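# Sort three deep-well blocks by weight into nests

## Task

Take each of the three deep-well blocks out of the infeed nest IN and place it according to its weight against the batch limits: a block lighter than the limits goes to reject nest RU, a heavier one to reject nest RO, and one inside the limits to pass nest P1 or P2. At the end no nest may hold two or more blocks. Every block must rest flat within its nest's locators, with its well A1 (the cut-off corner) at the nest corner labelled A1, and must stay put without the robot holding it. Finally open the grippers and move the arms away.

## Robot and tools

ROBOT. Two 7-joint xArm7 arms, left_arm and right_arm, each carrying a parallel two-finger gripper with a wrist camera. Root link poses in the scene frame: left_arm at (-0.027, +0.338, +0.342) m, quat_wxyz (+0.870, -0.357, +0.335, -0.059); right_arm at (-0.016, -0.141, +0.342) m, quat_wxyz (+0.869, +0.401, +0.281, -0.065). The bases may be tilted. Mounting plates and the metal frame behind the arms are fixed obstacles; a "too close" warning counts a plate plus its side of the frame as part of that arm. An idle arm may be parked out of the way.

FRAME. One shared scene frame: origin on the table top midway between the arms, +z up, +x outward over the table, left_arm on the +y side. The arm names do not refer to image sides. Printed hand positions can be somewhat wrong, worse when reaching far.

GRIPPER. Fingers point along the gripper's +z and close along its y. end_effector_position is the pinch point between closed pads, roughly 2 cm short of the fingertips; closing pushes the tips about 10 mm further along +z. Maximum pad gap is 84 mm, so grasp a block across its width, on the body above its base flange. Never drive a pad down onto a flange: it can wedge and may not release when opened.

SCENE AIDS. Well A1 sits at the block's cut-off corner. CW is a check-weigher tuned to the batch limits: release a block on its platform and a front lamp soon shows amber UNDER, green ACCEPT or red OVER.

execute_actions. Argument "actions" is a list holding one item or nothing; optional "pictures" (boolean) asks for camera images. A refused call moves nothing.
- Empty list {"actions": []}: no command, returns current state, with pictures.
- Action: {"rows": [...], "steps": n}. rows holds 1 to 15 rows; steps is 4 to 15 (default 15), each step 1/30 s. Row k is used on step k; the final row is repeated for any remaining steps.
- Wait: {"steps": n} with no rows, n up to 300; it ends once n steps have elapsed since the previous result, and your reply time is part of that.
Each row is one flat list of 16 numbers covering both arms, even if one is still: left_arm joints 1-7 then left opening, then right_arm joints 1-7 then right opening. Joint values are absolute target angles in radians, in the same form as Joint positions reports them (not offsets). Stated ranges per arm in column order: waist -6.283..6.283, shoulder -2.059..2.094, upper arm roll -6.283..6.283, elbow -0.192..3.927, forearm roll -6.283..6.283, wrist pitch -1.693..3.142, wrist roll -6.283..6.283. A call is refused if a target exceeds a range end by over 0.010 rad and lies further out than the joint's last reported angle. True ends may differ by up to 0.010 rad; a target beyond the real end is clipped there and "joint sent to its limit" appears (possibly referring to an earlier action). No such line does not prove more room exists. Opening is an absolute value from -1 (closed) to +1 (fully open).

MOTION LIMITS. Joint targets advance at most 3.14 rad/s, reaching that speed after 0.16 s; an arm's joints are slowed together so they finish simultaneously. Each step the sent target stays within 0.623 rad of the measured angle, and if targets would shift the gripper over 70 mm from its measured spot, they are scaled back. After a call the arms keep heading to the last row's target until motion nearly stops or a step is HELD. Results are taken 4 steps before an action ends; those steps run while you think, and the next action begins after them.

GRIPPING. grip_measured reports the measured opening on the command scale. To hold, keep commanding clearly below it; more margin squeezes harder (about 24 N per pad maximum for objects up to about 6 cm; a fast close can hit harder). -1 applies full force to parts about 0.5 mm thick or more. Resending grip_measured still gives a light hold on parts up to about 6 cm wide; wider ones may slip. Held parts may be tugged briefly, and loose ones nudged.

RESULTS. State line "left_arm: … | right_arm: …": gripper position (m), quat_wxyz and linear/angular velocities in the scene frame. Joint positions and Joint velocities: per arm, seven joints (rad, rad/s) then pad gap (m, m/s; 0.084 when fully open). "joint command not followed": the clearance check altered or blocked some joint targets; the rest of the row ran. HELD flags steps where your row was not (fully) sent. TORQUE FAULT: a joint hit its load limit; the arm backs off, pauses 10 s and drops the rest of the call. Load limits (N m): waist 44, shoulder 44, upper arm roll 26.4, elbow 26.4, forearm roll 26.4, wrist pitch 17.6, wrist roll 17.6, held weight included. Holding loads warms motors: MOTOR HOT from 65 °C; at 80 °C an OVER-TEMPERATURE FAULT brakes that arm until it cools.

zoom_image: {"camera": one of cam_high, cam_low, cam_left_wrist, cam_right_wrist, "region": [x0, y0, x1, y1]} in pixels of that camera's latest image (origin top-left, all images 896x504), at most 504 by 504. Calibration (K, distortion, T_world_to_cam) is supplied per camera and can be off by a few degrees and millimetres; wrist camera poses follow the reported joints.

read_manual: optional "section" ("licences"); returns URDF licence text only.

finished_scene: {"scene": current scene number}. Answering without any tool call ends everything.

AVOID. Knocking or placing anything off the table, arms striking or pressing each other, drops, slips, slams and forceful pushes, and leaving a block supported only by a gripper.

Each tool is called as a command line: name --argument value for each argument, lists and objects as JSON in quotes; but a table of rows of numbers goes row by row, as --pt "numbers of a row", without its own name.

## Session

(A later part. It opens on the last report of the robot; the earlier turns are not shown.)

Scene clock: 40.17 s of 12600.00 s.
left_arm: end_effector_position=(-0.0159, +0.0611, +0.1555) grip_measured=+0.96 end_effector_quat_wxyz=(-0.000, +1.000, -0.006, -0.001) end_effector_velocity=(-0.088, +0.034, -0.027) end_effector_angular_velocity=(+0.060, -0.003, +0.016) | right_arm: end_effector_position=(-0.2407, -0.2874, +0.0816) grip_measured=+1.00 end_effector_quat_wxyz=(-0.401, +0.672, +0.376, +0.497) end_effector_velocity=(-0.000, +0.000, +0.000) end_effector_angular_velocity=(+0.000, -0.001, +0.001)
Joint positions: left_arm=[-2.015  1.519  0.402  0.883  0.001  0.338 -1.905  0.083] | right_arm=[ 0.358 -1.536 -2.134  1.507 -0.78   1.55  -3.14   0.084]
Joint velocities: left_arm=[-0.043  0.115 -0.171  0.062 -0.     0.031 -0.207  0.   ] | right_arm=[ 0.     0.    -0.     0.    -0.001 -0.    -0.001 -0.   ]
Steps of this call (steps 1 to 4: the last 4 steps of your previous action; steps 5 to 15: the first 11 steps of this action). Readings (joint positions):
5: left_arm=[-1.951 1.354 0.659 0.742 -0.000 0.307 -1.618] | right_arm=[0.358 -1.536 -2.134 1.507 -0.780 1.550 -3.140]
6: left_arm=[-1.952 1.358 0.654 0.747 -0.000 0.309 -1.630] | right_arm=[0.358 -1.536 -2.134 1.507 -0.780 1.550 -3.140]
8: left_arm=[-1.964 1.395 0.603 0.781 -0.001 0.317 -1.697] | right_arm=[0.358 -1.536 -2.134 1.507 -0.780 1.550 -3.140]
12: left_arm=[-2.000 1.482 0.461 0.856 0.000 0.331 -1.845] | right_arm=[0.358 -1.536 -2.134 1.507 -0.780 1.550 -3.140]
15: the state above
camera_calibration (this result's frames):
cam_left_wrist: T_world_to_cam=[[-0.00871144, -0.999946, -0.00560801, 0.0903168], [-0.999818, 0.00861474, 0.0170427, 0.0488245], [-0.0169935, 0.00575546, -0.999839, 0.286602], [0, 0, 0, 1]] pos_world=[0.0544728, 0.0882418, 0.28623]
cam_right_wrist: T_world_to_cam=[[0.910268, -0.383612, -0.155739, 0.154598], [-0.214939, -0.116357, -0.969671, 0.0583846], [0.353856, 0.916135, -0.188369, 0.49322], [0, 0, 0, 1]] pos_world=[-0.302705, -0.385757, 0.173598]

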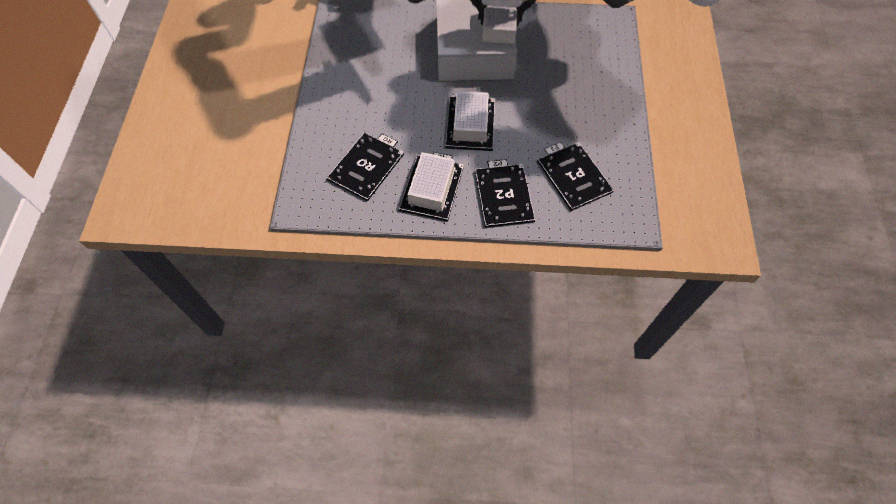

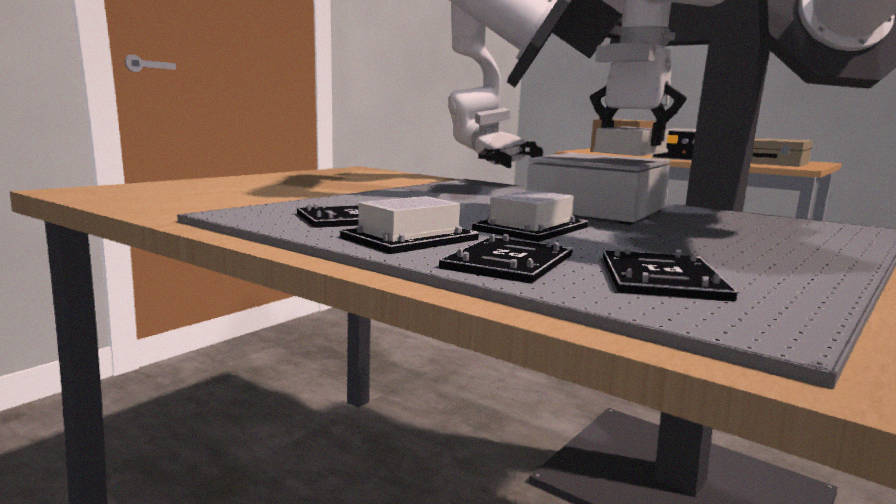

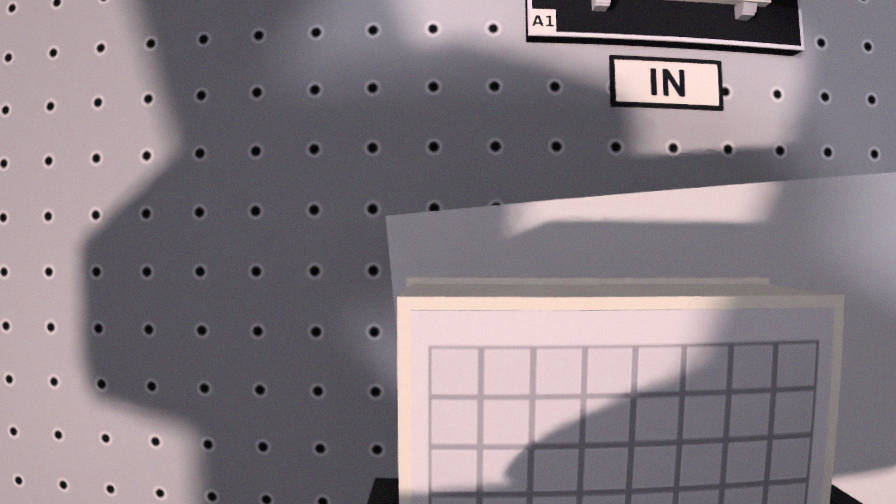

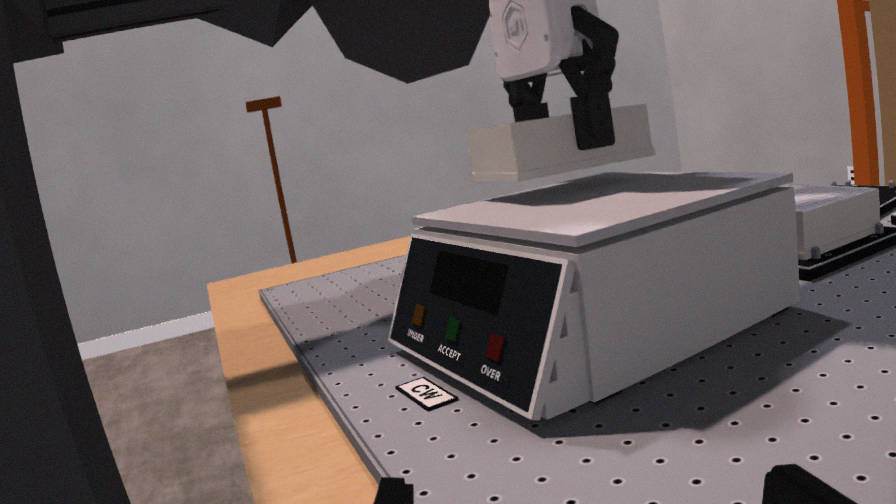

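execute_actions --actions '[{"rows":[[-2.0,1.555,0.4036,0.917,0,0.333,-1.914,0.5,0.358,-1.536,-2.134,1.507,-0.78,1.55,-3.14,1],[-2.0,1.555,0.4036,0.917,0,0.333,-1.914,0.5,0.358,-1.536,-2.134,1.507,-0.78,1.55,-3.14,1],[-2.0,1.555,0.4036,0.917,0,0.333,-1.914,0.5,0.358,-1.536,-2.134,1.507,-0.78,1.55,-3.14,1],[-1.992,1.574,0.4036,0.934,0,0.33,-1.914,0.5,0.358,-1.536,-2.134,1.507,-0.78,1.55,-3.14,1],[-1.992,1.574,0.4036,0.934,0,0.33,-1.914,0.5,0.358,-1.536,-2.134,1.507,-0.78,1.55,-3.14,1],[-1.992,1.574,0.4036,0.934,0,0.33,-1.914,0.5,0.358,-1.536,-2.134,1.507,-0.78,1.55,-3.14,1],[-1.9846,1.591,0.4036,0.95,0,0.3266,-1.914,0.5,0.358,-1.536,-2.134,1.507,-0.78,1.55,-3.14,1]],"steps":13}]'

execute_actions --actions '[{"rows":[[-1.9846,1.591,0.4036,0.95,0,0.3266,-1.914,1,0.358,-1.536,-2.134,1.507,-0.78,1.55,-3.14,1]],"steps":10}]'

execute_actions --actions '[{"steps":45}]'

execute_actions --actions '[]'

Scene clock: 40.83 s of 12600.00 s.
left_arm: end_effector_position=(-0.0189, +0.0494, +0.1388) grip_measured=+0.96 end_effector_quat_wxyz=(-0.001, +1.000, -0.001, -0.000) end_effector_velocity=(-0.011, -0.029, -0.038) end_effector_angular_velocity=(-0.010, +0.005, -0.001) | right_arm: end_effector_position=(-0.2407, -0.2874, +0.0816) grip_measured=+1.00 end_effector_quat_wxyz=(-0.401, +0.672, +0.376, +0.497) end_effector_velocity=(-0.000, +0.001, +0.000) end_effector_angular_velocity=(+0.002, +0.000, +0.000)
Joint positions: left_arm=[-1.987  1.585  0.404  0.943 -0.     0.328 -1.914  0.083] | right_arm=[ 0.358 -1.536 -2.134  1.507 -0.78   1.55  -3.14   0.084]
Joint velocities: left_arm=[ 0.065  0.151 -0.001  0.145  0.    -0.031 -0.    -0.   ] | right_arm=[ 0.    -0.    -0.    -0.    -0.001  0.001  0.001 -0.   ]
Steps of this call (steps 1 to 4: the last 4 steps of your previous action; steps 5 to 11: the robot went on to your last target; steps 12 to 20: the first 9 steps of this action). Readings (joint positions):
12: left_arm=[-2.014 1.521 0.404 0.887 -0.000 0.339 -1.914] | right_arm=[0.358 -1.536 -2.134 1.507 -0.780 1.550 -3.140]
13: left_arm=[-2.011 1.528 0.404 0.894 -0.000 0.337 -1.914] | right_arm=[0.358 -1.536 -2.134 1.507 -0.780 1.550 -3.140]
15: left_arm=[-2.002 1.549 0.404 0.912 -0.000 0.334 -1.914] | right_arm=[0.358 -1.536 -2.134 1.507 -0.780 1.550 -3.140]
19: left_arm=[-1.990 1.578 0.404 0.937 -0.000 0.329 -1.914] | right_arm=[0.358 -1.536 -2.134 1.507 -0.780 1.550 -3.140]
20: the state above

Scene clock: 41.17 s of 12600.00 s.
left_arm: end_effector_position=(-0.0196, +0.0478, +0.1375) grip_measured=+1.00 end_effector_quat_wxyz=(+0.000, +1.000, -0.001, -0.000) end_effector_velocity=(+0.000, +0.002, -0.002) end_effector_angular_velocity=(+0.004, -0.001, -0.001) | right_arm: end_effector_position=(-0.2407, -0.2874, +0.0816) grip_measured=+1.00 end_effector_quat_wxyz=(-0.401, +0.672, +0.376, +0.497) end_effector_velocity=(+0.000, +0.000, -0.000) end_effector_angular_velocity=(+0.001, +0.001, +0.000)
Joint positions: left_arm=[-1.985  1.591  0.404  0.95  -0.     0.326 -1.914  0.084] | right_arm=[ 0.358 -1.536 -2.134  1.507 -0.78   1.55  -3.14   0.084]
Joint velocities: left_arm=[ 0.001  0.004 -0.001 -0.     0.    -0.     0.     0.002] | right_arm=[ 0.001  0.    -0.     0.    -0.    -0.     0.001  0.   ]
Steps of this call (steps 1 to 4: the last 4 steps of your previous action; steps 5 to 10: the first 6 steps of this action). Readings (joint positions):
5: left_arm=[-1.985 1.590 0.404 0.950 0.000 0.327 -1.914] | right_arm=[0.358 -1.536 -2.134 1.507 -0.780 1.550 -3.140]
6: left_arm=[-1.985 1.590 0.404 0.950 0.000 0.327 -1.914] | right_arm=[0.358 -1.536 -2.134 1.507 -0.780 1.550 -3.140]
8: left_arm=[-1.985 1.591 0.404 0.950 -0.000 0.326 -1.914] | right_arm=[0.358 -1.536 -2.134 1.507 -0.780 1.550 -3.140]
10: the state above

Scene clock: 42.67 s of 12600.00 s.
left_arm: end_effector_position=(-0.0196, +0.0479, +0.1374) grip_measured=+1.00 end_effector_quat_wxyz=(-0.000, +1.000, -0.001, -0.000) end_effector_velocity=(-0.001, +0.000, +0.001) end_effector_angular_velocity=(-0.001, +0.001, -0.000) | right_arm: end_effector_position=(-0.2407, -0.2874, +0.0816) grip_measured=+1.00 end_effector_quat_wxyz=(-0.401, +0.672, +0.376, +0.497) end_effector_velocity=(+0.000, -0.000, +0.000) end_effector_angular_velocity=(-0.000, +0.000, -0.002)
Joint positions: left_arm=[-1.985  1.591  0.404  0.95  -0.     0.327 -1.914  0.084] | right_arm=[ 0.358 -1.536 -2.134  1.507 -0.78   1.55  -3.14   0.084]
Joint velocities: left_arm=[-0.    -0.002 -0.001 -0.001  0.    -0.    -0.    -0.   ] | right_arm=[ 0.     0.     0.     0.     0.002  0.     0.    -0.   ]
Kept back: nothing.
Steps of this call (steps 1 to 4: the last 4 steps of your previous action; steps 5 to 15: the robot went on to your last target; steps 16 to 45: nothing new was sent). Readings (joint positions):
1: left_arm=[-1.985 1.591 0.404 0.950 -0.000 0.326 -1.914] | right_arm=[0.358 -1.536 -2.134 1.507 -0.780 1.550 -3.140]
2: left_arm=[-1.985 1.591 0.404 0.950 -0.000 0.326 -1.914] | right_arm=[0.358 -1.536 -2.134 1.507 -0.780 1.550 -3.140]
4: left_arm=[-1.985 1.591 0.404 0.950 -0.000 0.326 -1.914] | right_arm=[0.358 -1.536 -2.134 1.507 -0.780 1.550 -3.140]
8: left_arm=[-1.985 1.591 0.404 0.950 -0.000 0.327 -1.914] | right_arm=[0.358 -1.536 -2.134 1.507 -0.780 1.550 -3.140]
45: the state above
All arms were judged still, so your last target was given up. Only a new action makes them travel on or press farther. Fingers that are still opening or closing keep moving.

Scene clock: 42.67 s of 12600.00 s.
left_arm: end_effector_position=(-0.0196, +0.0479, +0.1374) grip_measured=+1.00 end_effector_quat_wxyz=(-0.000, +1.000, -0.001, -0.000) end_effector_velocity=(-0.001, +0.000, +0.001) end_effector_angular_velocity=(-0.001, +0.001, -0.000) | right_arm: end_effector_position=(-0.2407, -0.2874, +0.0816) grip_measured=+1.00 end_effector_quat_wxyz=(-0.401, +0.672, +0.376, +0.497) end_effector_velocity=(+0.000, -0.000, +0.000) end_effector_angular_velocity=(-0.000, +0.000, -0.002)
Joint positions: left_arm=[-1.985  1.591  0.404  0.95  -0.     0.327 -1.914  0.084] | right_arm=[ 0.358 -1.536 -2.134  1.507 -0.78   1.55  -3.14   0.084]
Joint velocities: left_arm=[-0.    -0.002 -0.001 -0.001  0.    -0.    -0.    -0.   ] | right_arm=[ 0.     0.     0.     0.     0.002  0.     0.    -0.   ]
Kept back: nothing.
camera_calibration (this result's frames):
cam_left_wrist: T_world_to_cam=[[0.00254187, -0.999984, -0.00508994, 0.0772136], [-0.999868, -0.00262315, 0.0160266, 0.046276], [-0.0160396, 0.00504853, -0.999859, 0.268511], [0, 0, 0, 1]] pos_world=[0.0503805, 0.0759782, 0.268124]
cam_right_wrist: T_world_to_cam=[[0.910268, -0.383612, -0.15574, 0.154598], [-0.214939, -0.116357, -0.969671, 0.0583846], [0.353856, 0.916135, -0.188369, 0.49322], [0, 0, 0, 1]] pos_world=[-0.302705, -0.385757, 0.173598]

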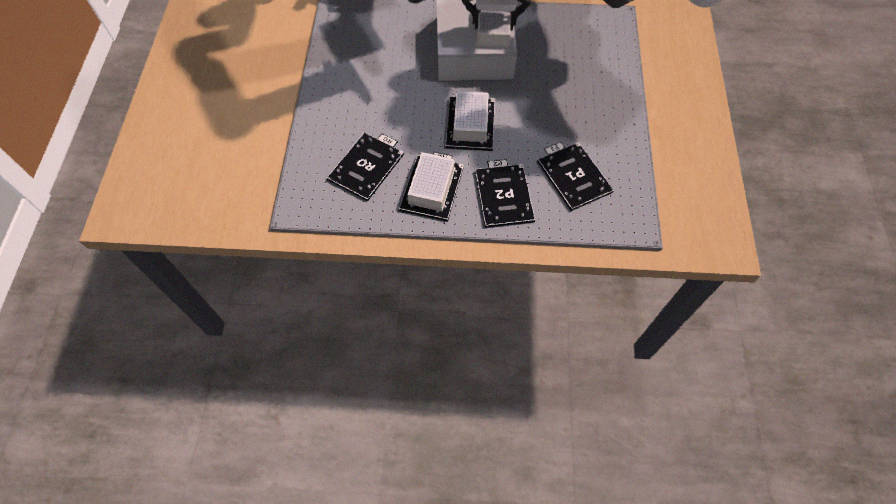

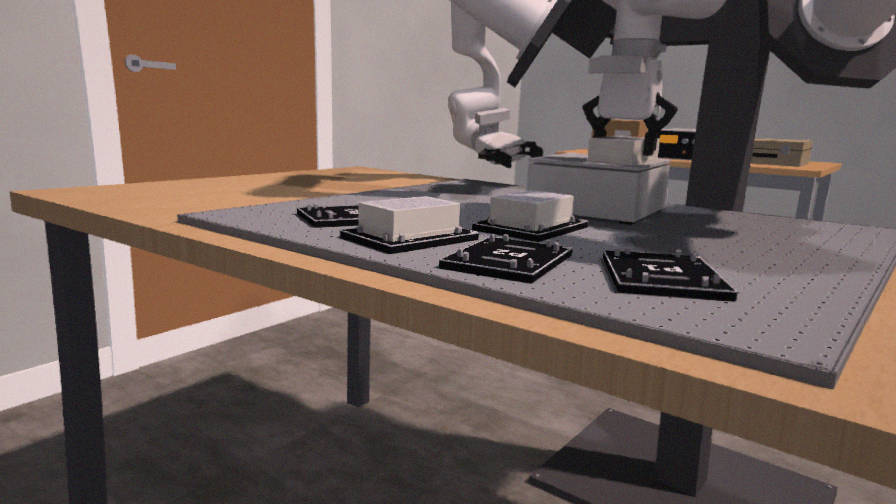

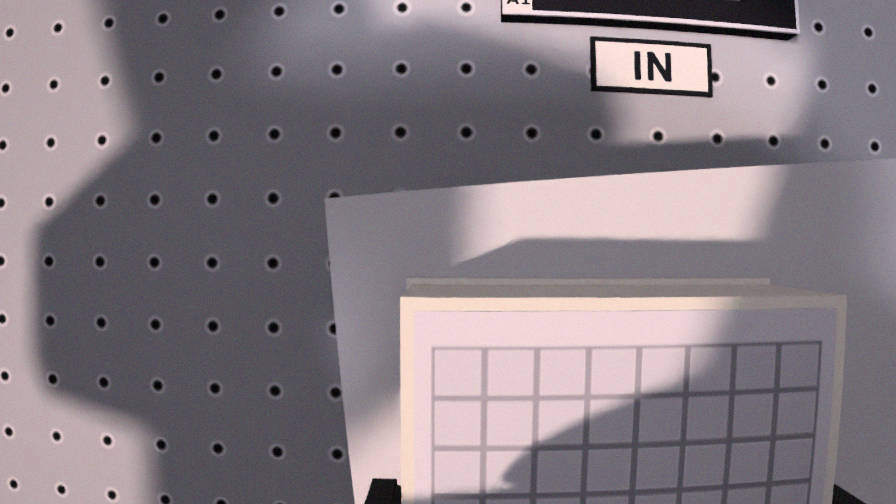

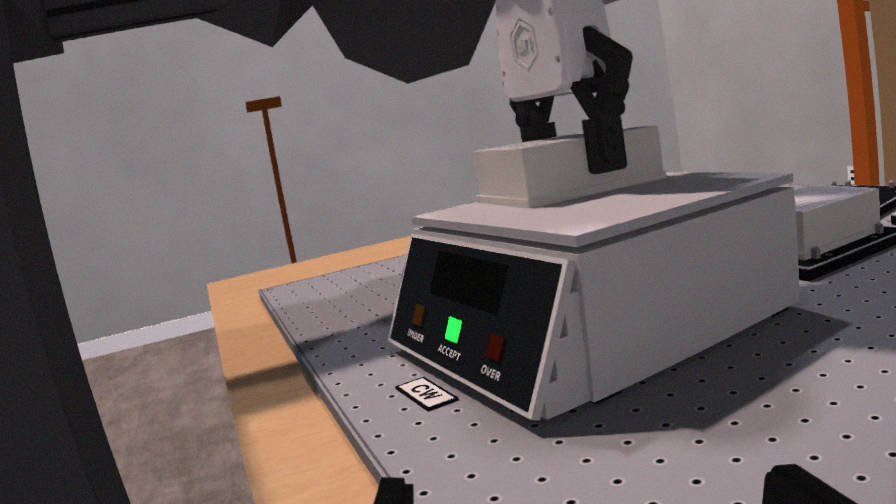

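Accept → P2.

execute_actions --actions '[{"rows":[[-1.9846,1.591,0.4036,0.95,0,0.3266,-1.914,0.5,0.358,-1.536,-2.134,1.507,-0.78,1.55,-3.14,1]],"steps":10}]'

execute_actions --actions '[{"rows":[[-2.0146,1.521,0.4036,0.886,0,0.339,-1.914,0.5,0.358,-1.536,-2.134,1.507,-0.78,1.55,-3.14,1]],"steps":8}]'

execute_actions --actions '[{"rows":[[-1.9516,1.353,0.6576,0.74,0,0.306,-1.618,0.5,0.358,-1.536,-2.134,1.507,-0.78,1.55,-3.14,1]],"steps":12}]'

execute_actions --actions '[{"rows":[[-1.8,1.33,0.85,1.002,0,0.48,-1.36,0.5,0.358,-1.536,-2.134,1.507,-0.78,1.55,-3.14,1]],"steps":10}]'

execute_actions --actions '[{"rows":[[-1.478,1.268,1.086,1.065,0,0.32,-1.136,0.5,0.358,-1.536,-2.134,1.507,-0.78,1.55,-3.14,1]],"steps":15}]'

execute_actions --actions '[{"rows":[[-1.39,1.313,1.063,1.102,0,0.261,-1.135,0.5,0.358,-1.536,-2.134,1.507,-0.78,1.55,-3.14,1]],"steps":15}]' --pictures true

Scene clock: 43.13 s of 12600.00 s.
left_arm: end_effector_position=(-0.0196, +0.0479, +0.1374) grip_measured=+0.96 end_effector_quat_wxyz=(-0.000, +1.000, -0.001, -0.000) end_effector_velocity=(-0.001, +0.000, +0.000) end_effector_angular_velocity=(+0.000, +0.001, -0.001) | right_arm: end_effector_position=(-0.2407, -0.2874, +0.0816) grip_measured=+1.00 end_effector_quat_wxyz=(-0.401, +0.672, +0.376, +0.497) end_effector_velocity=(-0.000, -0.001, -0.000) end_effector_angular_velocity=(-0.002, +0.000, +0.001)
Joint positions: left_arm=[-1.985  1.591  0.404  0.95   0.     0.327 -1.914  0.083] | right_arm=[ 0.358 -1.536 -2.134  1.507 -0.78   1.55  -3.14   0.084]
Joint velocities: left_arm=[ 0.    -0.001 -0.002  0.     0.     0.001  0.    -0.   ] | right_arm=[-0.     0.001  0.001  0.     0.    -0.     0.    -0.   ]
Steps of this call (steps 1 to 8: nothing new was sent; steps 9 to 14: the first 6 steps of this action). Readings (joint positions):
9: left_arm=[-1.985 1.591 0.404 0.950 0.000 0.327 -1.914] | right_arm=[0.358 -1.536 -2.134 1.507 -0.780 1.550 -3.140]
10: left_arm=[-1.985 1.591 0.404 0.950 0.000 0.327 -1.914] | right_arm=[0.358 -1.536 -2.134 1.507 -0.780 1.550 -3.140]
12: left_arm=[-1.985 1.591 0.404 0.950 0.000 0.327 -1.914] | right_arm=[0.358 -1.536 -2.134 1.507 -0.780 1.550 -3.140]
14: the state above

Scene clock: 43.40 s of 12600.00 s.
left_arm: end_effector_position=(-0.0158, +0.0582, +0.1490) grip_measured=+0.96 end_effector_quat_wxyz=(-0.002, +1.000, -0.001, +0.001) end_effector_velocity=(+0.019, +0.064, +0.148) end_effector_angular_velocity=(-0.058, +0.025, -0.005) | right_arm: end_effector_position=(-0.2407, -0.2874, +0.0816) grip_measured=+1.00 end_effector_quat_wxyz=(-0.401, +0.672, +0.376, +0.497) end_effector_velocity=(-0.000, -0.000, +0.000) end_effector_angular_velocity=(-0.001, +0.001, +0.001)
Joint positions: left_arm=[-2.005  1.542  0.404  0.902 -0.     0.336 -1.914  0.083] | right_arm=[ 0.358 -1.536 -2.134  1.507 -0.78   1.55  -3.14   0.084]
Joint velocities: left_arm=[-0.227 -0.529 -0.    -0.431 -0.001  0.082 -0.001  0.   ] | right_arm=[-0.001  0.     0.     0.    -0.001 -0.     0.    -0.   ]
Steps of this call (steps 1 to 4: the last 4 steps of your previous action; steps 5 to 8: the first 4 steps of this action). Readings (joint positions):
5: left_arm=[-1.985 1.590 0.404 0.949 0.000 0.327 -1.914] | right_arm=[0.358 -1.536 -2.134 1.507 -0.780 1.550 -3.140]
6: left_arm=[-1.988 1.582 0.404 0.940 0.000 0.329 -1.914] | right_arm=[0.358 -1.536 -2.134 1.507 -0.780 1.550 -3.140]
8: the state above

Scene clock: 43.80 s of 12600.00 s.
left_arm: end_effector_position=(+0.0918, +0.0614, +0.1689) grip_measured=+0.96 end_effector_quat_wxyz=(+0.003, +1.000, +0.001, +0.002) end_effector_velocity=(+0.460, +0.098, +0.035) end_effector_angular_velocity=(+0.061, +0.041, +0.051) | right_arm: end_effector_position=(-0.2407, -0.2874, +0.0816) grip_measured=+1.00 end_effector_quat_wxyz=(-0.401, +0.672, +0.376, +0.497) end_effector_velocity=(-0.000, +0.000, +0.000) end_effector_angular_velocity=(+0.000, +0.001, -0.000)
Joint positions: left_arm=[-1.965  1.391  0.602  0.775 -0.     0.313 -1.687  0.083] | right_arm=[ 0.358 -1.536 -2.134  1.507 -0.78   1.55  -3.14   0.084]
Joint velocities: left_arm=[ 0.218 -0.601  0.894 -0.529 -0.001 -0.1    1.016 -0.   ] | right_arm=[-0.001  0.     0.     0.    -0.     0.     0.     0.   ]
Steps of this call (steps 1 to 4: the last 4 steps of your previous action; steps 5 to 12: the first 8 steps of this action). Readings (joint positions):
5: left_arm=[-2.014 1.520 0.404 0.886 0.000 0.338 -1.913] | right_arm=[0.358 -1.536 -2.134 1.507 -0.780 1.550 -3.140]
6: left_arm=[-2.012 1.516 0.410 0.881 0.000 0.336 -1.902] | right_arm=[0.358 -1.536 -2.134 1.507 -0.780 1.550 -3.140]
8: left_arm=[-1.998 1.480 0.459 0.849 0.001 0.328 -1.836] | right_arm=[0.358 -1.536 -2.134 1.507 -0.780 1.550 -3.140]
12: the state above

Scene clock: 44.13 s of 12600.00 s.
left_arm: end_effector_position=(+0.1796, +0.0283, +0.1829) grip_measured=+0.96 end_effector_quat_wxyz=(+0.004, +1.000, -0.002, -0.004) end_effector_velocity=(+0.519, -0.263, +0.105) end_effector_angular_velocity=(-0.127, -0.014, +0.120) | right_arm: end_effector_position=(-0.2407, -0.2874, +0.0816) grip_measured=+1.00 end_effector_quat_wxyz=(-0.401, +0.672, +0.376, +0.497) end_effector_velocity=(-0.000, +0.000, +0.000) end_effector_angular_velocity=(-0.000, -0.000, -0.000)
Joint positions: left_arm=[-1.869  1.341  0.76   0.886  0.     0.401 -1.477  0.083] | right_arm=[ 0.358 -1.536 -2.134  1.507 -0.78   1.55  -3.14   0.084]
Joint velocities: left_arm=[ 0.569 -0.125  0.808  1.024 -0.005  0.604  0.942 -0.   ] | right_arm=[-0.001  0.    -0.001 -0.     0.    -0.    -0.001 -0.   ]
Steps of this call (steps 1 to 4: the last 4 steps of your previous action; steps 5 to 10: the first 6 steps of this action). Readings (joint positions):
5: left_arm=[-1.950 1.354 0.659 0.740 -0.000 0.308 -1.619] | right_arm=[0.358 -1.536 -2.134 1.507 -0.780 1.550 -3.140]
6: left_arm=[-1.946 1.353 0.661 0.749 0.000 0.316 -1.607] | right_arm=[0.358 -1.536 -2.134 1.507 -0.780 1.550 -3.140]
8: left_arm=[-1.911 1.350 0.700 0.810 0.001 0.359 -1.545] | right_arm=[0.358 -1.536 -2.134 1.507 -0.780 1.550 -3.140]
10: the state above

Scene clock: 44.63 s of 12600.00 s.
left_arm: end_effector_position=(+0.3886, +0.0635, +0.1245) grip_measured=+0.96 end_effector_quat_wxyz=(+0.004, +0.998, +0.070, -0.005) end_effector_velocity=(+0.439, +0.288, -0.222) end_effector_angular_velocity=(+0.117, -0.093, +0.420) | right_arm: end_effector_position=(-0.2407, -0.2874, +0.0816) grip_measured=+1.00 end_effector_quat_wxyz=(-0.401, +0.672, +0.376, +0.497) end_effector_velocity=(+0.000, -0.000, -0.000) end_effector_angular_velocity=(-0.001, -0.002, +0.000)
Joint positions: left_arm=[-1.535  1.279  1.044  1.052 -0.     0.348 -1.177  0.083] | right_arm=[ 0.358 -1.536 -2.134  1.507 -0.78   1.55  -3.14   0.084]
Joint velocities: left_arm=[ 0.794 -0.155  0.597  0.162 -0.001 -0.369  0.544 -0.   ] | right_arm=[ 0.    -0.     0.    -0.     0.     0.    -0.001  0.   ]
Steps of this call (steps 1 to 4: the last 4 steps of your previous action; steps 5 to 15: the first 11 steps of this action). Readings (joint positions):
5: left_arm=[-1.800 1.328 0.854 0.999 -0.000 0.473 -1.367] | right_arm=[0.358 -1.536 -2.134 1.507 -0.780 1.550 -3.140]
6: left_arm=[-1.791 1.327 0.858 1.003 -0.000 0.470 -1.355] | right_arm=[0.358 -1.536 -2.134 1.507 -0.780 1.550 -3.140]
8: left_arm=[-1.738 1.317 0.889 1.016 0.000 0.440 -1.314] | right_arm=[0.358 -1.536 -2.134 1.507 -0.780 1.550 -3.140]
12: left_arm=[-1.617 1.295 0.984 1.035 -0.000 0.387 -1.235] | right_arm=[0.358 -1.536 -2.134 1.507 -0.780 1.550 -3.140]
15: the state above

Scene clock: 45.13 s of 12600.00 s.
left_arm: end_effector_position=(+0.4196, +0.0860, +0.0759) grip_measured=+0.96 end_effector_quat_wxyz=(+0.001, +0.997, +0.083, +0.000) end_effector_velocity=(+0.011, -0.033, +0.023) end_effector_angular_velocity=(-0.066, -0.034, -0.013) | right_arm: end_effector_position=(-0.2407, -0.2874, +0.0816) grip_measured=+1.00 end_effector_quat_wxyz=(-0.401, +0.672, +0.376, +0.497) end_effector_velocity=(-0.000, -0.001, +0.000) end_effector_angular_velocity=(-0.002, +0.001, +0.000)
Joint positions: left_arm=[-1.391  1.313  1.062  1.103  0.     0.261 -1.135  0.083] | right_arm=[ 0.358 -1.536 -2.134  1.507 -0.78   1.55  -3.14   0.084]
Joint velocities: left_arm=[-0.027 -0.012 -0.008  0.032  0.001 -0.013  0.001  0.   ] | right_arm=[-0.001  0.     0.001  0.     0.    -0.     0.     0.   ]
Steps of this call (steps 1 to 4: the last 4 steps of your previous action; steps 5 to 15: the first 11 steps of this action). Readings (joint positions):
5: left_arm=[-1.475 1.269 1.088 1.062 -0.000 0.321 -1.138] | right_arm=[0.358 -1.536 -2.134 1.507 -0.780 1.550 -3.140]
6: left_arm=[-1.469 1.273 1.082 1.069 -0.000 0.313 -1.137] | right_arm=[0.358 -1.536 -2.134 1.507 -0.780 1.550 -3.140]
8: left_arm=[-1.426 1.298 1.064 1.095 0.000 0.279 -1.136] | right_arm=[0.358 -1.536 -2.134 1.507 -0.780 1.550 -3.140]
12: left_arm=[-1.388 1.315 1.062 1.097 -0.000 0.263 -1.135] | right_arm=[0.358 -1.536 -2.134 1.507 -0.780 1.550 -3.140]
15: the state above
camera_calibration (this result's frames):
cam_left_wrist: T_world_to_cam=[[0.169121, -0.985592, -0.00256492, 0.0425592], [-0.985476, -0.169141, 0.015106, 0.494847], [-0.0153222, -0.0000270753, -0.999883, 0.214072], [0, 0, 0, 1]] pos_world=[0.483742, 0.125651, 0.206681]
cam_right_wrist: T_world_to_cam=[[0.910268, -0.383612, -0.15574, 0.154598], [-0.214939, -0.116357, -0.969671, 0.0583846], [0.353856, 0.916135, -0.188369, 0.49322], [0, 0, 0, 1]] pos_world=[-0.302705, -0.385757, 0.173598]

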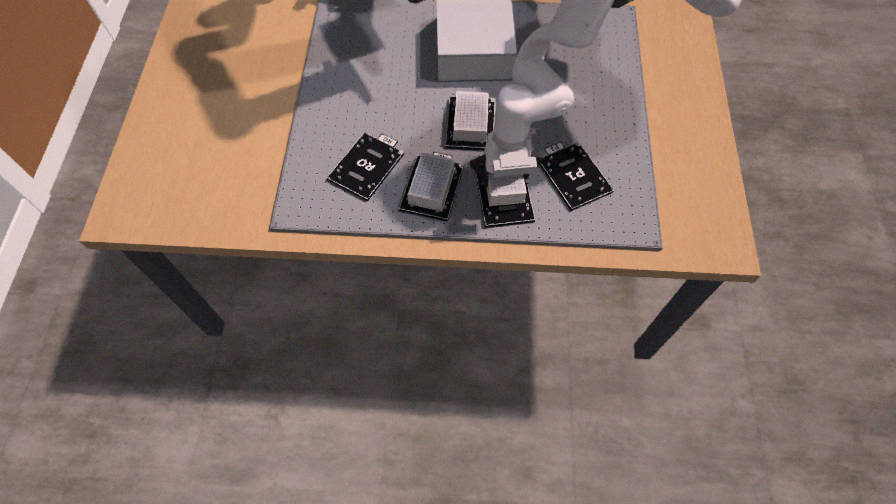

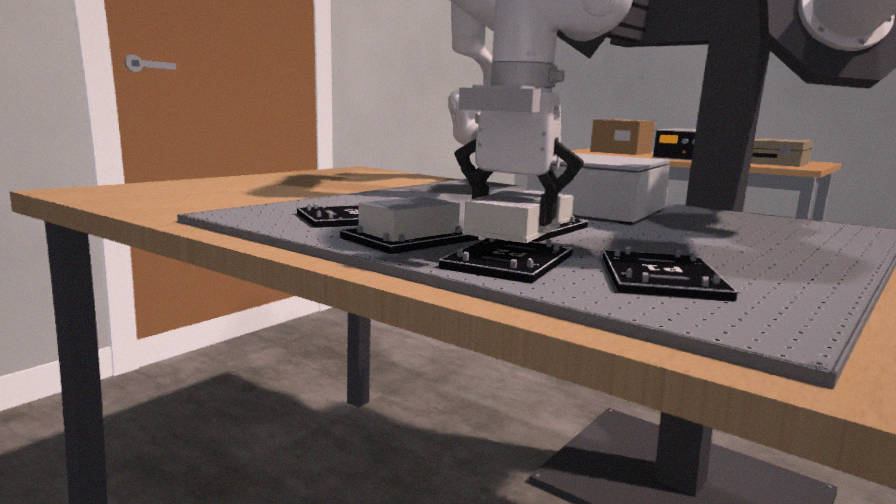

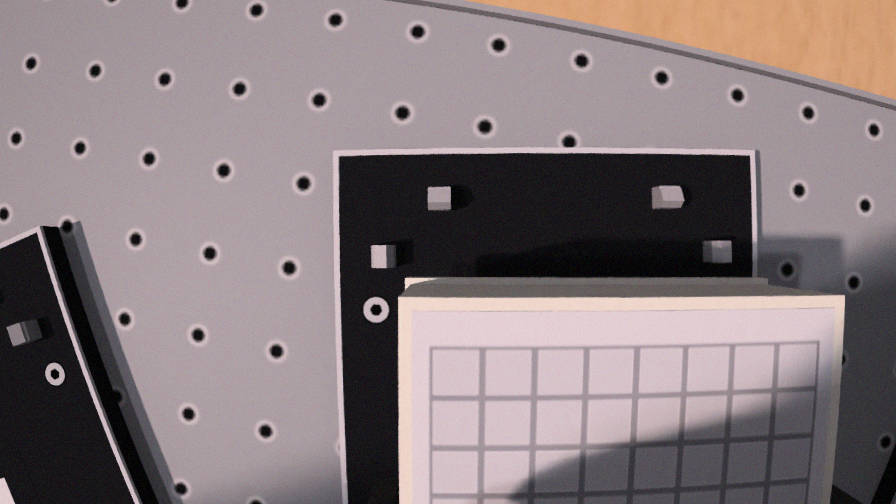

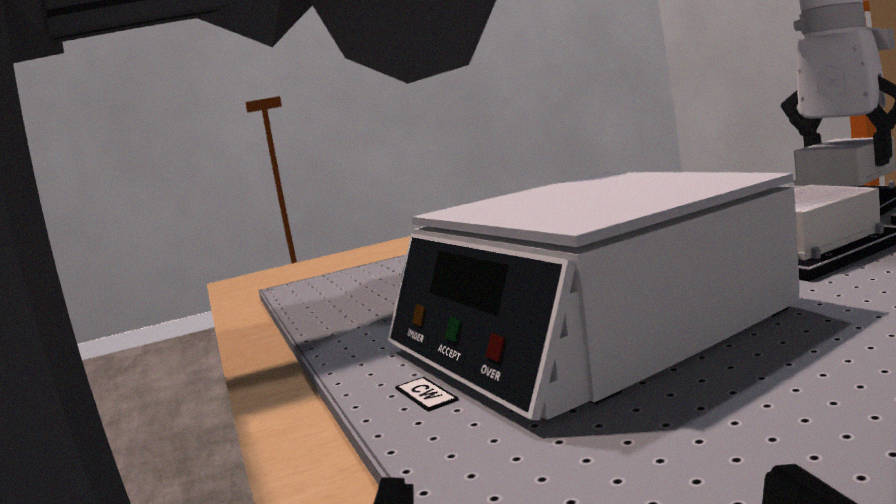

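execute_actions --actions '[{"rows":[[-1.355,1.304,1.075,1.135,0,0.269,-1.1025,0.5,0.358,-1.536,-2.134,1.507,-0.78,1.55,-3.14,1],[-1.355,1.304,1.075,1.135,0,0.269,-1.1025,0.5,0.358,-1.536,-2.134,1.507,-0.78,1.55,-3.14,1],[-1.355,1.304,1.075,1.135,0,0.269,-1.1025,0.5,0.358,-1.536,-2.134,1.507,-0.78,1.55,-3.14,1],[-1.355,1.304,1.075,1.135,0,0.269,-1.1025,0.5,0.358,-1.536,-2.134,1.507,-0.78,1.55,-3.14,1],[-1.3426,1.3101,1.0716,1.1404,0,0.2612,-1.1025,0.5,0.358,-1.536,-2.134,1.507,-0.78,1.55,-3.14,1]],"steps":15}]' --pictures true

Scene clock: 45.97 s of 12600.00 s.
left_arm: end_effector_position=(+0.4349, +0.0919, +0.0648) grip_measured=+0.96 end_effector_quat_wxyz=(-0.000, +0.997, +0.083, -0.001) end_effector_velocity=(+0.002, -0.014, +0.007) end_effector_angular_velocity=(-0.025, -0.012, -0.009) | right_arm: end_effector_position=(-0.2407, -0.2874, +0.0816) grip_measured=+1.00 end_effector_quat_wxyz=(-0.401, +0.672, +0.376, +0.497) end_effector_velocity=(-0.000, +0.000, +0.000) end_effector_angular_velocity=(+0.000, +0.001, +0.001)
Joint positions: left_arm=[-1.343  1.311  1.071  1.14   0.     0.262 -1.103  0.083] | right_arm=[ 0.358 -1.536 -2.134  1.507 -0.78   1.55  -3.14   0.084]
Joint velocities: left_arm=[-0.008 -0.001 -0.007  0.013  0.    -0.007  0.001  0.   ] | right_arm=[-0.001 -0.     0.    -0.    -0.001 -0.     0.001 -0.   ]
Steps of this call (steps 1 to 4: the last 4 steps of your previous action; steps 5 to 14: the robot went on to your last target; steps 15 to 25: the first 11 steps of this action). Readings (joint positions):
15: left_arm=[-1.389 1.313 1.063 1.103 0.000 0.261 -1.134] | right_arm=[0.358 -1.536 -2.134 1.507 -0.780 1.550 -3.140]
16: left_arm=[-1.382 1.311 1.063 1.110 0.000 0.264 -1.126] | right_arm=[0.358 -1.536 -2.134 1.507 -0.780 1.550 -3.140]
18: left_arm=[-1.363 1.306 1.072 1.129 0.000 0.267 -1.109] | right_arm=[0.358 -1.536 -2.134 1.507 -0.780 1.550 -3.140]
22: left_arm=[-1.344 1.309 1.074 1.139 -0.000 0.263 -1.103] | right_arm=[0.358 -1.536 -2.134 1.507 -0.780 1.550 -3.140]
25: the state above
camera_calibration (this result's frames):
cam_left_wrist: T_world_to_cam=[[0.169004, -0.985597, -0.00597348, 0.0460302], [-0.985453, -0.169083, 0.0171367, 0.510963], [-0.0178999, 0.0029904, -0.999835, 0.203997], [0, 0, 0, 1]] pos_world=[0.499402, 0.131152, 0.195482]
cam_right_wrist: T_world_to_cam=[[0.910268, -0.383612, -0.15574, 0.154598], [-0.214939, -0.116357, -0.969671, 0.0583845], [0.353856, 0.916135, -0.188369, 0.49322], [0, 0, 0, 1]] pos_world=[-0.302705, -0.385757, 0.173598]

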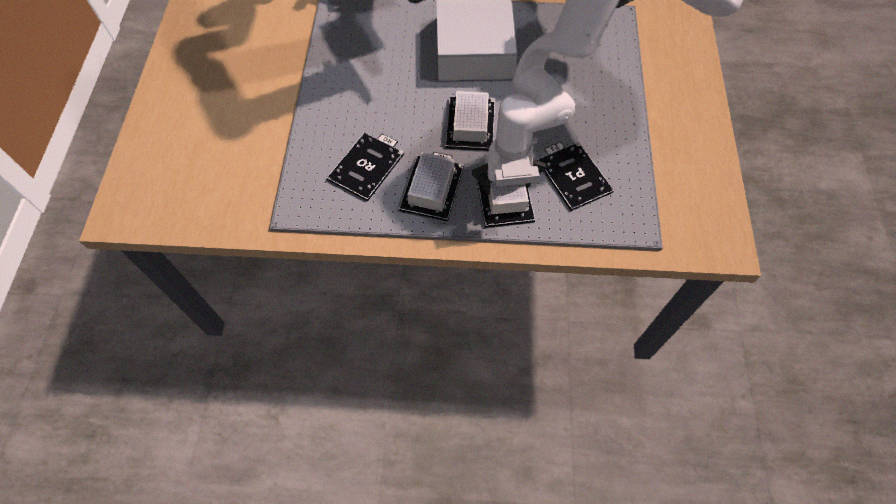

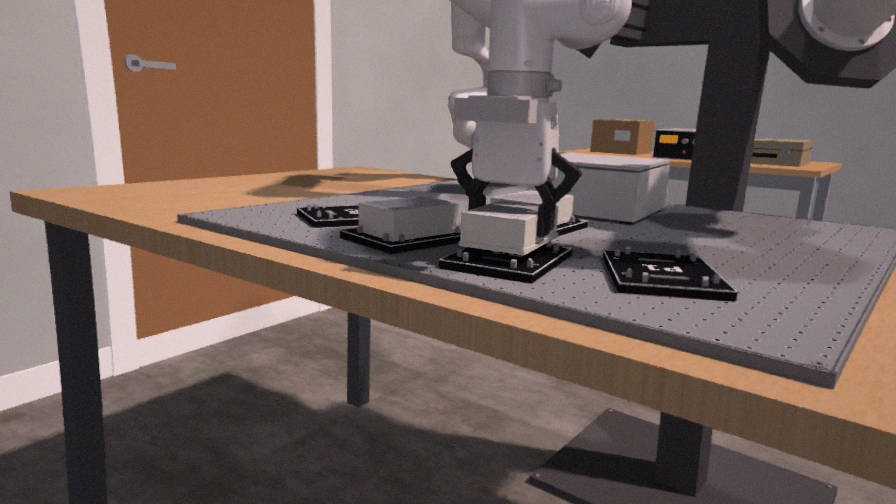

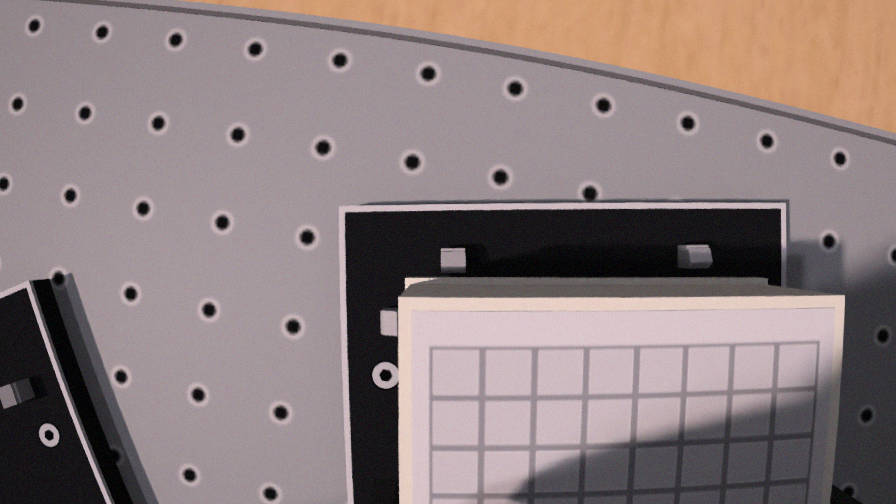

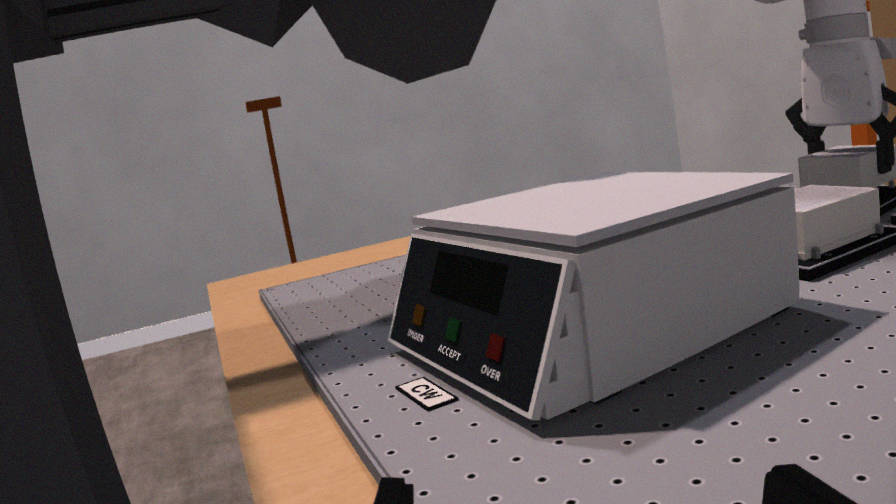

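execute_actions --actions '[{"rows":[[-1.3397,1.3113,1.0717,1.147,0,0.2647,-1.113,0.5,0.358,-1.536,-2.134,1.507,-0.78,1.55,-3.14,1],[-1.3397,1.3113,1.0717,1.147,0,0.2647,-1.113,0.5,0.358,-1.536,-2.134,1.507,-0.78,1.55,-3.14,1],[-1.3397,1.3113,1.0717,1.147,0,0.2647,-1.113,0.5,0.358,-1.536,-2.134,1.507,-0.78,1.55,-3.14,1],[-1.3356,1.3136,1.0708,1.1495,0,0.2626,-1.113,0.5,0.358,-1.536,-2.134,1.507,-0.78,1.55,-3.14,1],[-1.3314,1.3159,1.0698,1.152,0,0.2605,-1.113,0.5,0.358,-1.536,-2.134,1.507,-0.78,1.55,-3.14,1],[-1.3273,1.3182,1.0689,1.1546,0,0.2584,-1.113,0.5,0.358,-1.536,-2.134,1.507,-0.78,1.55,-3.14,1],[-1.3231,1.3205,1.068,1.157,0,0.2563,-1.113,0.5,0.358,-1.536,-2.134,1.507,-0.78,1.55,-3.14,1],[-1.319,1.3228,1.067,1.1597,0,0.2542,-1.113,0.5,0.358,-1.536,-2.134,1.507,-0.78,1.55,-3.14,1],[-1.3149,1.3251,1.0661,1.1623,0,0.2522,-1.113,0.5,0.358,-1.536,-2.134,1.507,-0.78,1.55,-3.14,1],[-1.3107,1.3274,1.0652,1.1648,0,0.25,-1.113,0.5,0.358,-1.536,-2.134,1.507,-0.78,1.55,-3.14,1],[-1.3066,1.3297,1.0643,1.1674,0,0.248,-1.113,0.5,0.358,-1.536,-2.134,1.507,-0.78,1.55,-3.14,1],[-1.3024,1.332,1.0633,1.17,0,0.246,-1.113,0.5,0.358,-1.536,-2.134,1.507,-0.78,1.55,-3.14,1],[-1.2983,1.3343,1.0624,1.1725,0,0.2438,-1.113,0.5,0.358,-1.536,-2.134,1.507,-0.78,1.55,-3.14,1]],"steps":15}]'

execute_actions --actions '[{"steps":10}]' --pictures true

Scene clock: 47.03 s of 12600.00 s.
left_arm: end_effector_position=(+0.4371, +0.0911, +0.0559) grip_measured=+0.96 end_effector_quat_wxyz=(-0.001, +0.996, +0.089, -0.000) end_effector_velocity=(-0.014, +0.000, -0.044) end_effector_angular_velocity=(+0.012, +0.021, -0.013) | right_arm: end_effector_position=(-0.2407, -0.2874, +0.0816) grip_measured=+1.00 end_effector_quat_wxyz=(-0.401, +0.672, +0.376, +0.497) end_effector_velocity=(+0.000, +0.000, +0.000) end_effector_angular_velocity=(+0.001, -0.001, -0.000)
Joint positions: left_arm=[-1.316  1.325  1.066  1.161 -0.     0.253 -1.113  0.083] | right_arm=[ 0.358 -1.536 -2.134  1.507 -0.78   1.55  -3.14   0.084]
Joint velocities: left_arm=[ 0.109  0.064 -0.043  0.059  0.    -0.042 -0.001 -0.002] | right_arm=[ 0.001 -0.    -0.001 -0.     0.     0.001 -0.     0.   ]
Steps of this call (steps 1 to 4: the last 4 steps of your previous action; steps 5 to 15: the robot went on to your last target; steps 16 to 21: nothing new was sent; steps 22 to 32: the first 11 steps of this action). Readings (joint positions):
22: left_arm=[-1.342 1.310 1.072 1.141 0.000 0.261 -1.103] | right_arm=[0.358 -1.536 -2.134 1.507 -0.780 1.550 -3.140]
23: left_arm=[-1.342 1.311 1.072 1.143 0.000 0.263 -1.107] | right_arm=[0.358 -1.536 -2.134 1.507 -0.780 1.550 -3.140]
25: left_arm=[-1.340 1.311 1.072 1.146 -0.000 0.264 -1.111] | right_arm=[0.358 -1.536 -2.134 1.507 -0.780 1.550 -3.140]
29: left_arm=[-1.328 1.318 1.069 1.155 0.000 0.258 -1.113] | right_arm=[0.358 -1.536 -2.134 1.507 -0.780 1.550 -3.140]
32: the state above

Scene clock: 47.37 s of 12600.00 s.
left_arm: end_effector_position=(+0.4372, +0.0912, +0.0496) grip_measured=+0.96 end_effector_quat_wxyz=(-0.001, +0.996, +0.089, +0.000) end_effector_velocity=(+0.001, -0.000, -0.001) end_effector_angular_velocity=(-0.001, -0.002, +0.000) | right_arm: end_effector_position=(-0.2407, -0.2874, +0.0816) grip_measured=+1.00 end_effector_quat_wxyz=(-0.401, +0.672, +0.376, +0.497) end_effector_velocity=(+0.000, +0.000, +0.000) end_effector_angular_velocity=(+0.001, -0.000, -0.001)
Joint positions: left_arm=[-1.299  1.334  1.062  1.172 -0.     0.245 -1.113  0.083] | right_arm=[ 0.358 -1.536 -2.134  1.507 -0.78   1.55  -3.14   0.084]
Joint velocities: left_arm=[ 0.004  0.002  0.     0.004  0.    -0.003 -0.    -0.   ] | right_arm=[ 0.001  0.    -0.001  0.     0.001 -0.    -0.     0.   ]
Kept back: nothing.
Steps of this call (steps 1 to 4: the last 4 steps of your previous action; steps 5 to 10: the robot went on to your last target). Readings (joint positions):
1: left_arm=[-1.312 1.327 1.064 1.163 -0.000 0.252 -1.113] | right_arm=[0.358 -1.536 -2.134 1.507 -0.780 1.550 -3.140]
2: left_arm=[-1.308 1.329 1.063 1.165 0.000 0.250 -1.113] | right_arm=[0.358 -1.536 -2.134 1.507 -0.780 1.550 -3.140]
4: left_arm=[-1.302 1.332 1.062 1.169 -0.000 0.247 -1.113] | right_arm=[0.358 -1.536 -2.134 1.507 -0.780 1.550 -3.140]
8: left_arm=[-1.299 1.334 1.062 1.171 -0.000 0.245 -1.113] | right_arm=[0.358 -1.536 -2.134 1.507 -0.780 1.550 -3.140]
10: the state above
camera_calibration (this result's frames):
cam_left_wrist: T_world_to_cam=[[0.180619, -0.983534, -0.00608568, 0.0395924], [-0.983422, -0.180692, 0.0152096, 0.513605], [-0.0160588, 0.00323765, -0.999866, 0.188071], [0, 0, 0, 1]] pos_world=[0.500959, 0.131136, 0.180475]
cam_right_wrist: T_world_to_cam=[[0.910268, -0.383612, -0.15574, 0.154598], [-0.214939, -0.116357, -0.969671, 0.0583846], [0.353856, 0.916135, -0.188369, 0.49322], [0, 0, 0, 1]] pos_world=[-0.302705, -0.385757, 0.173598]

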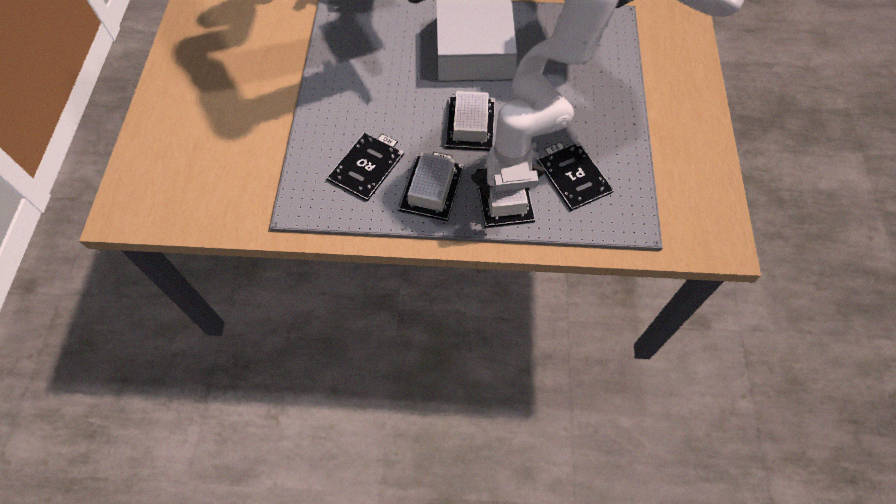

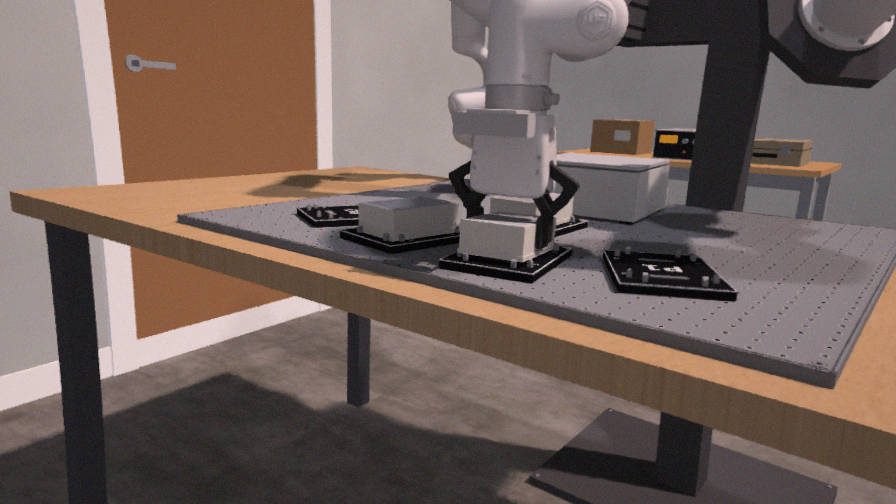

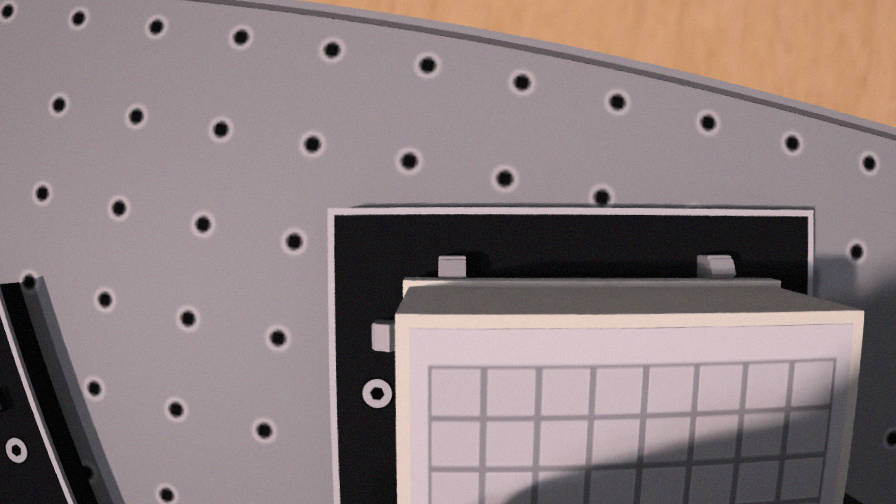

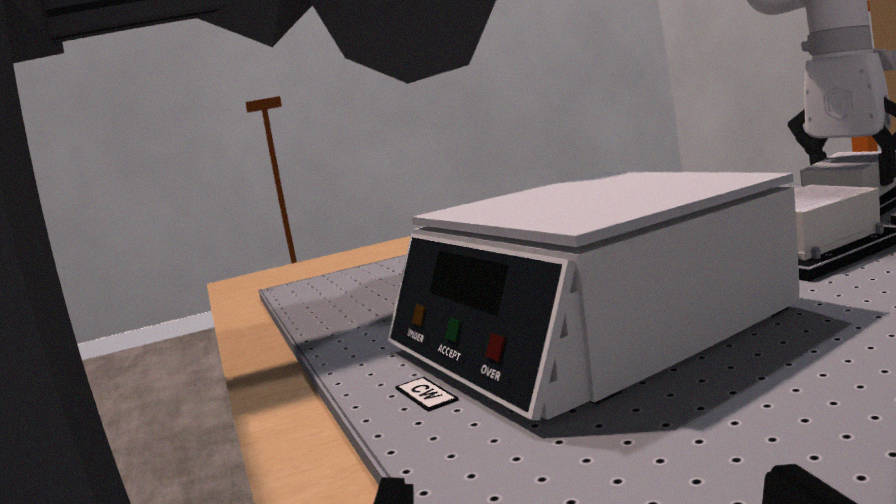

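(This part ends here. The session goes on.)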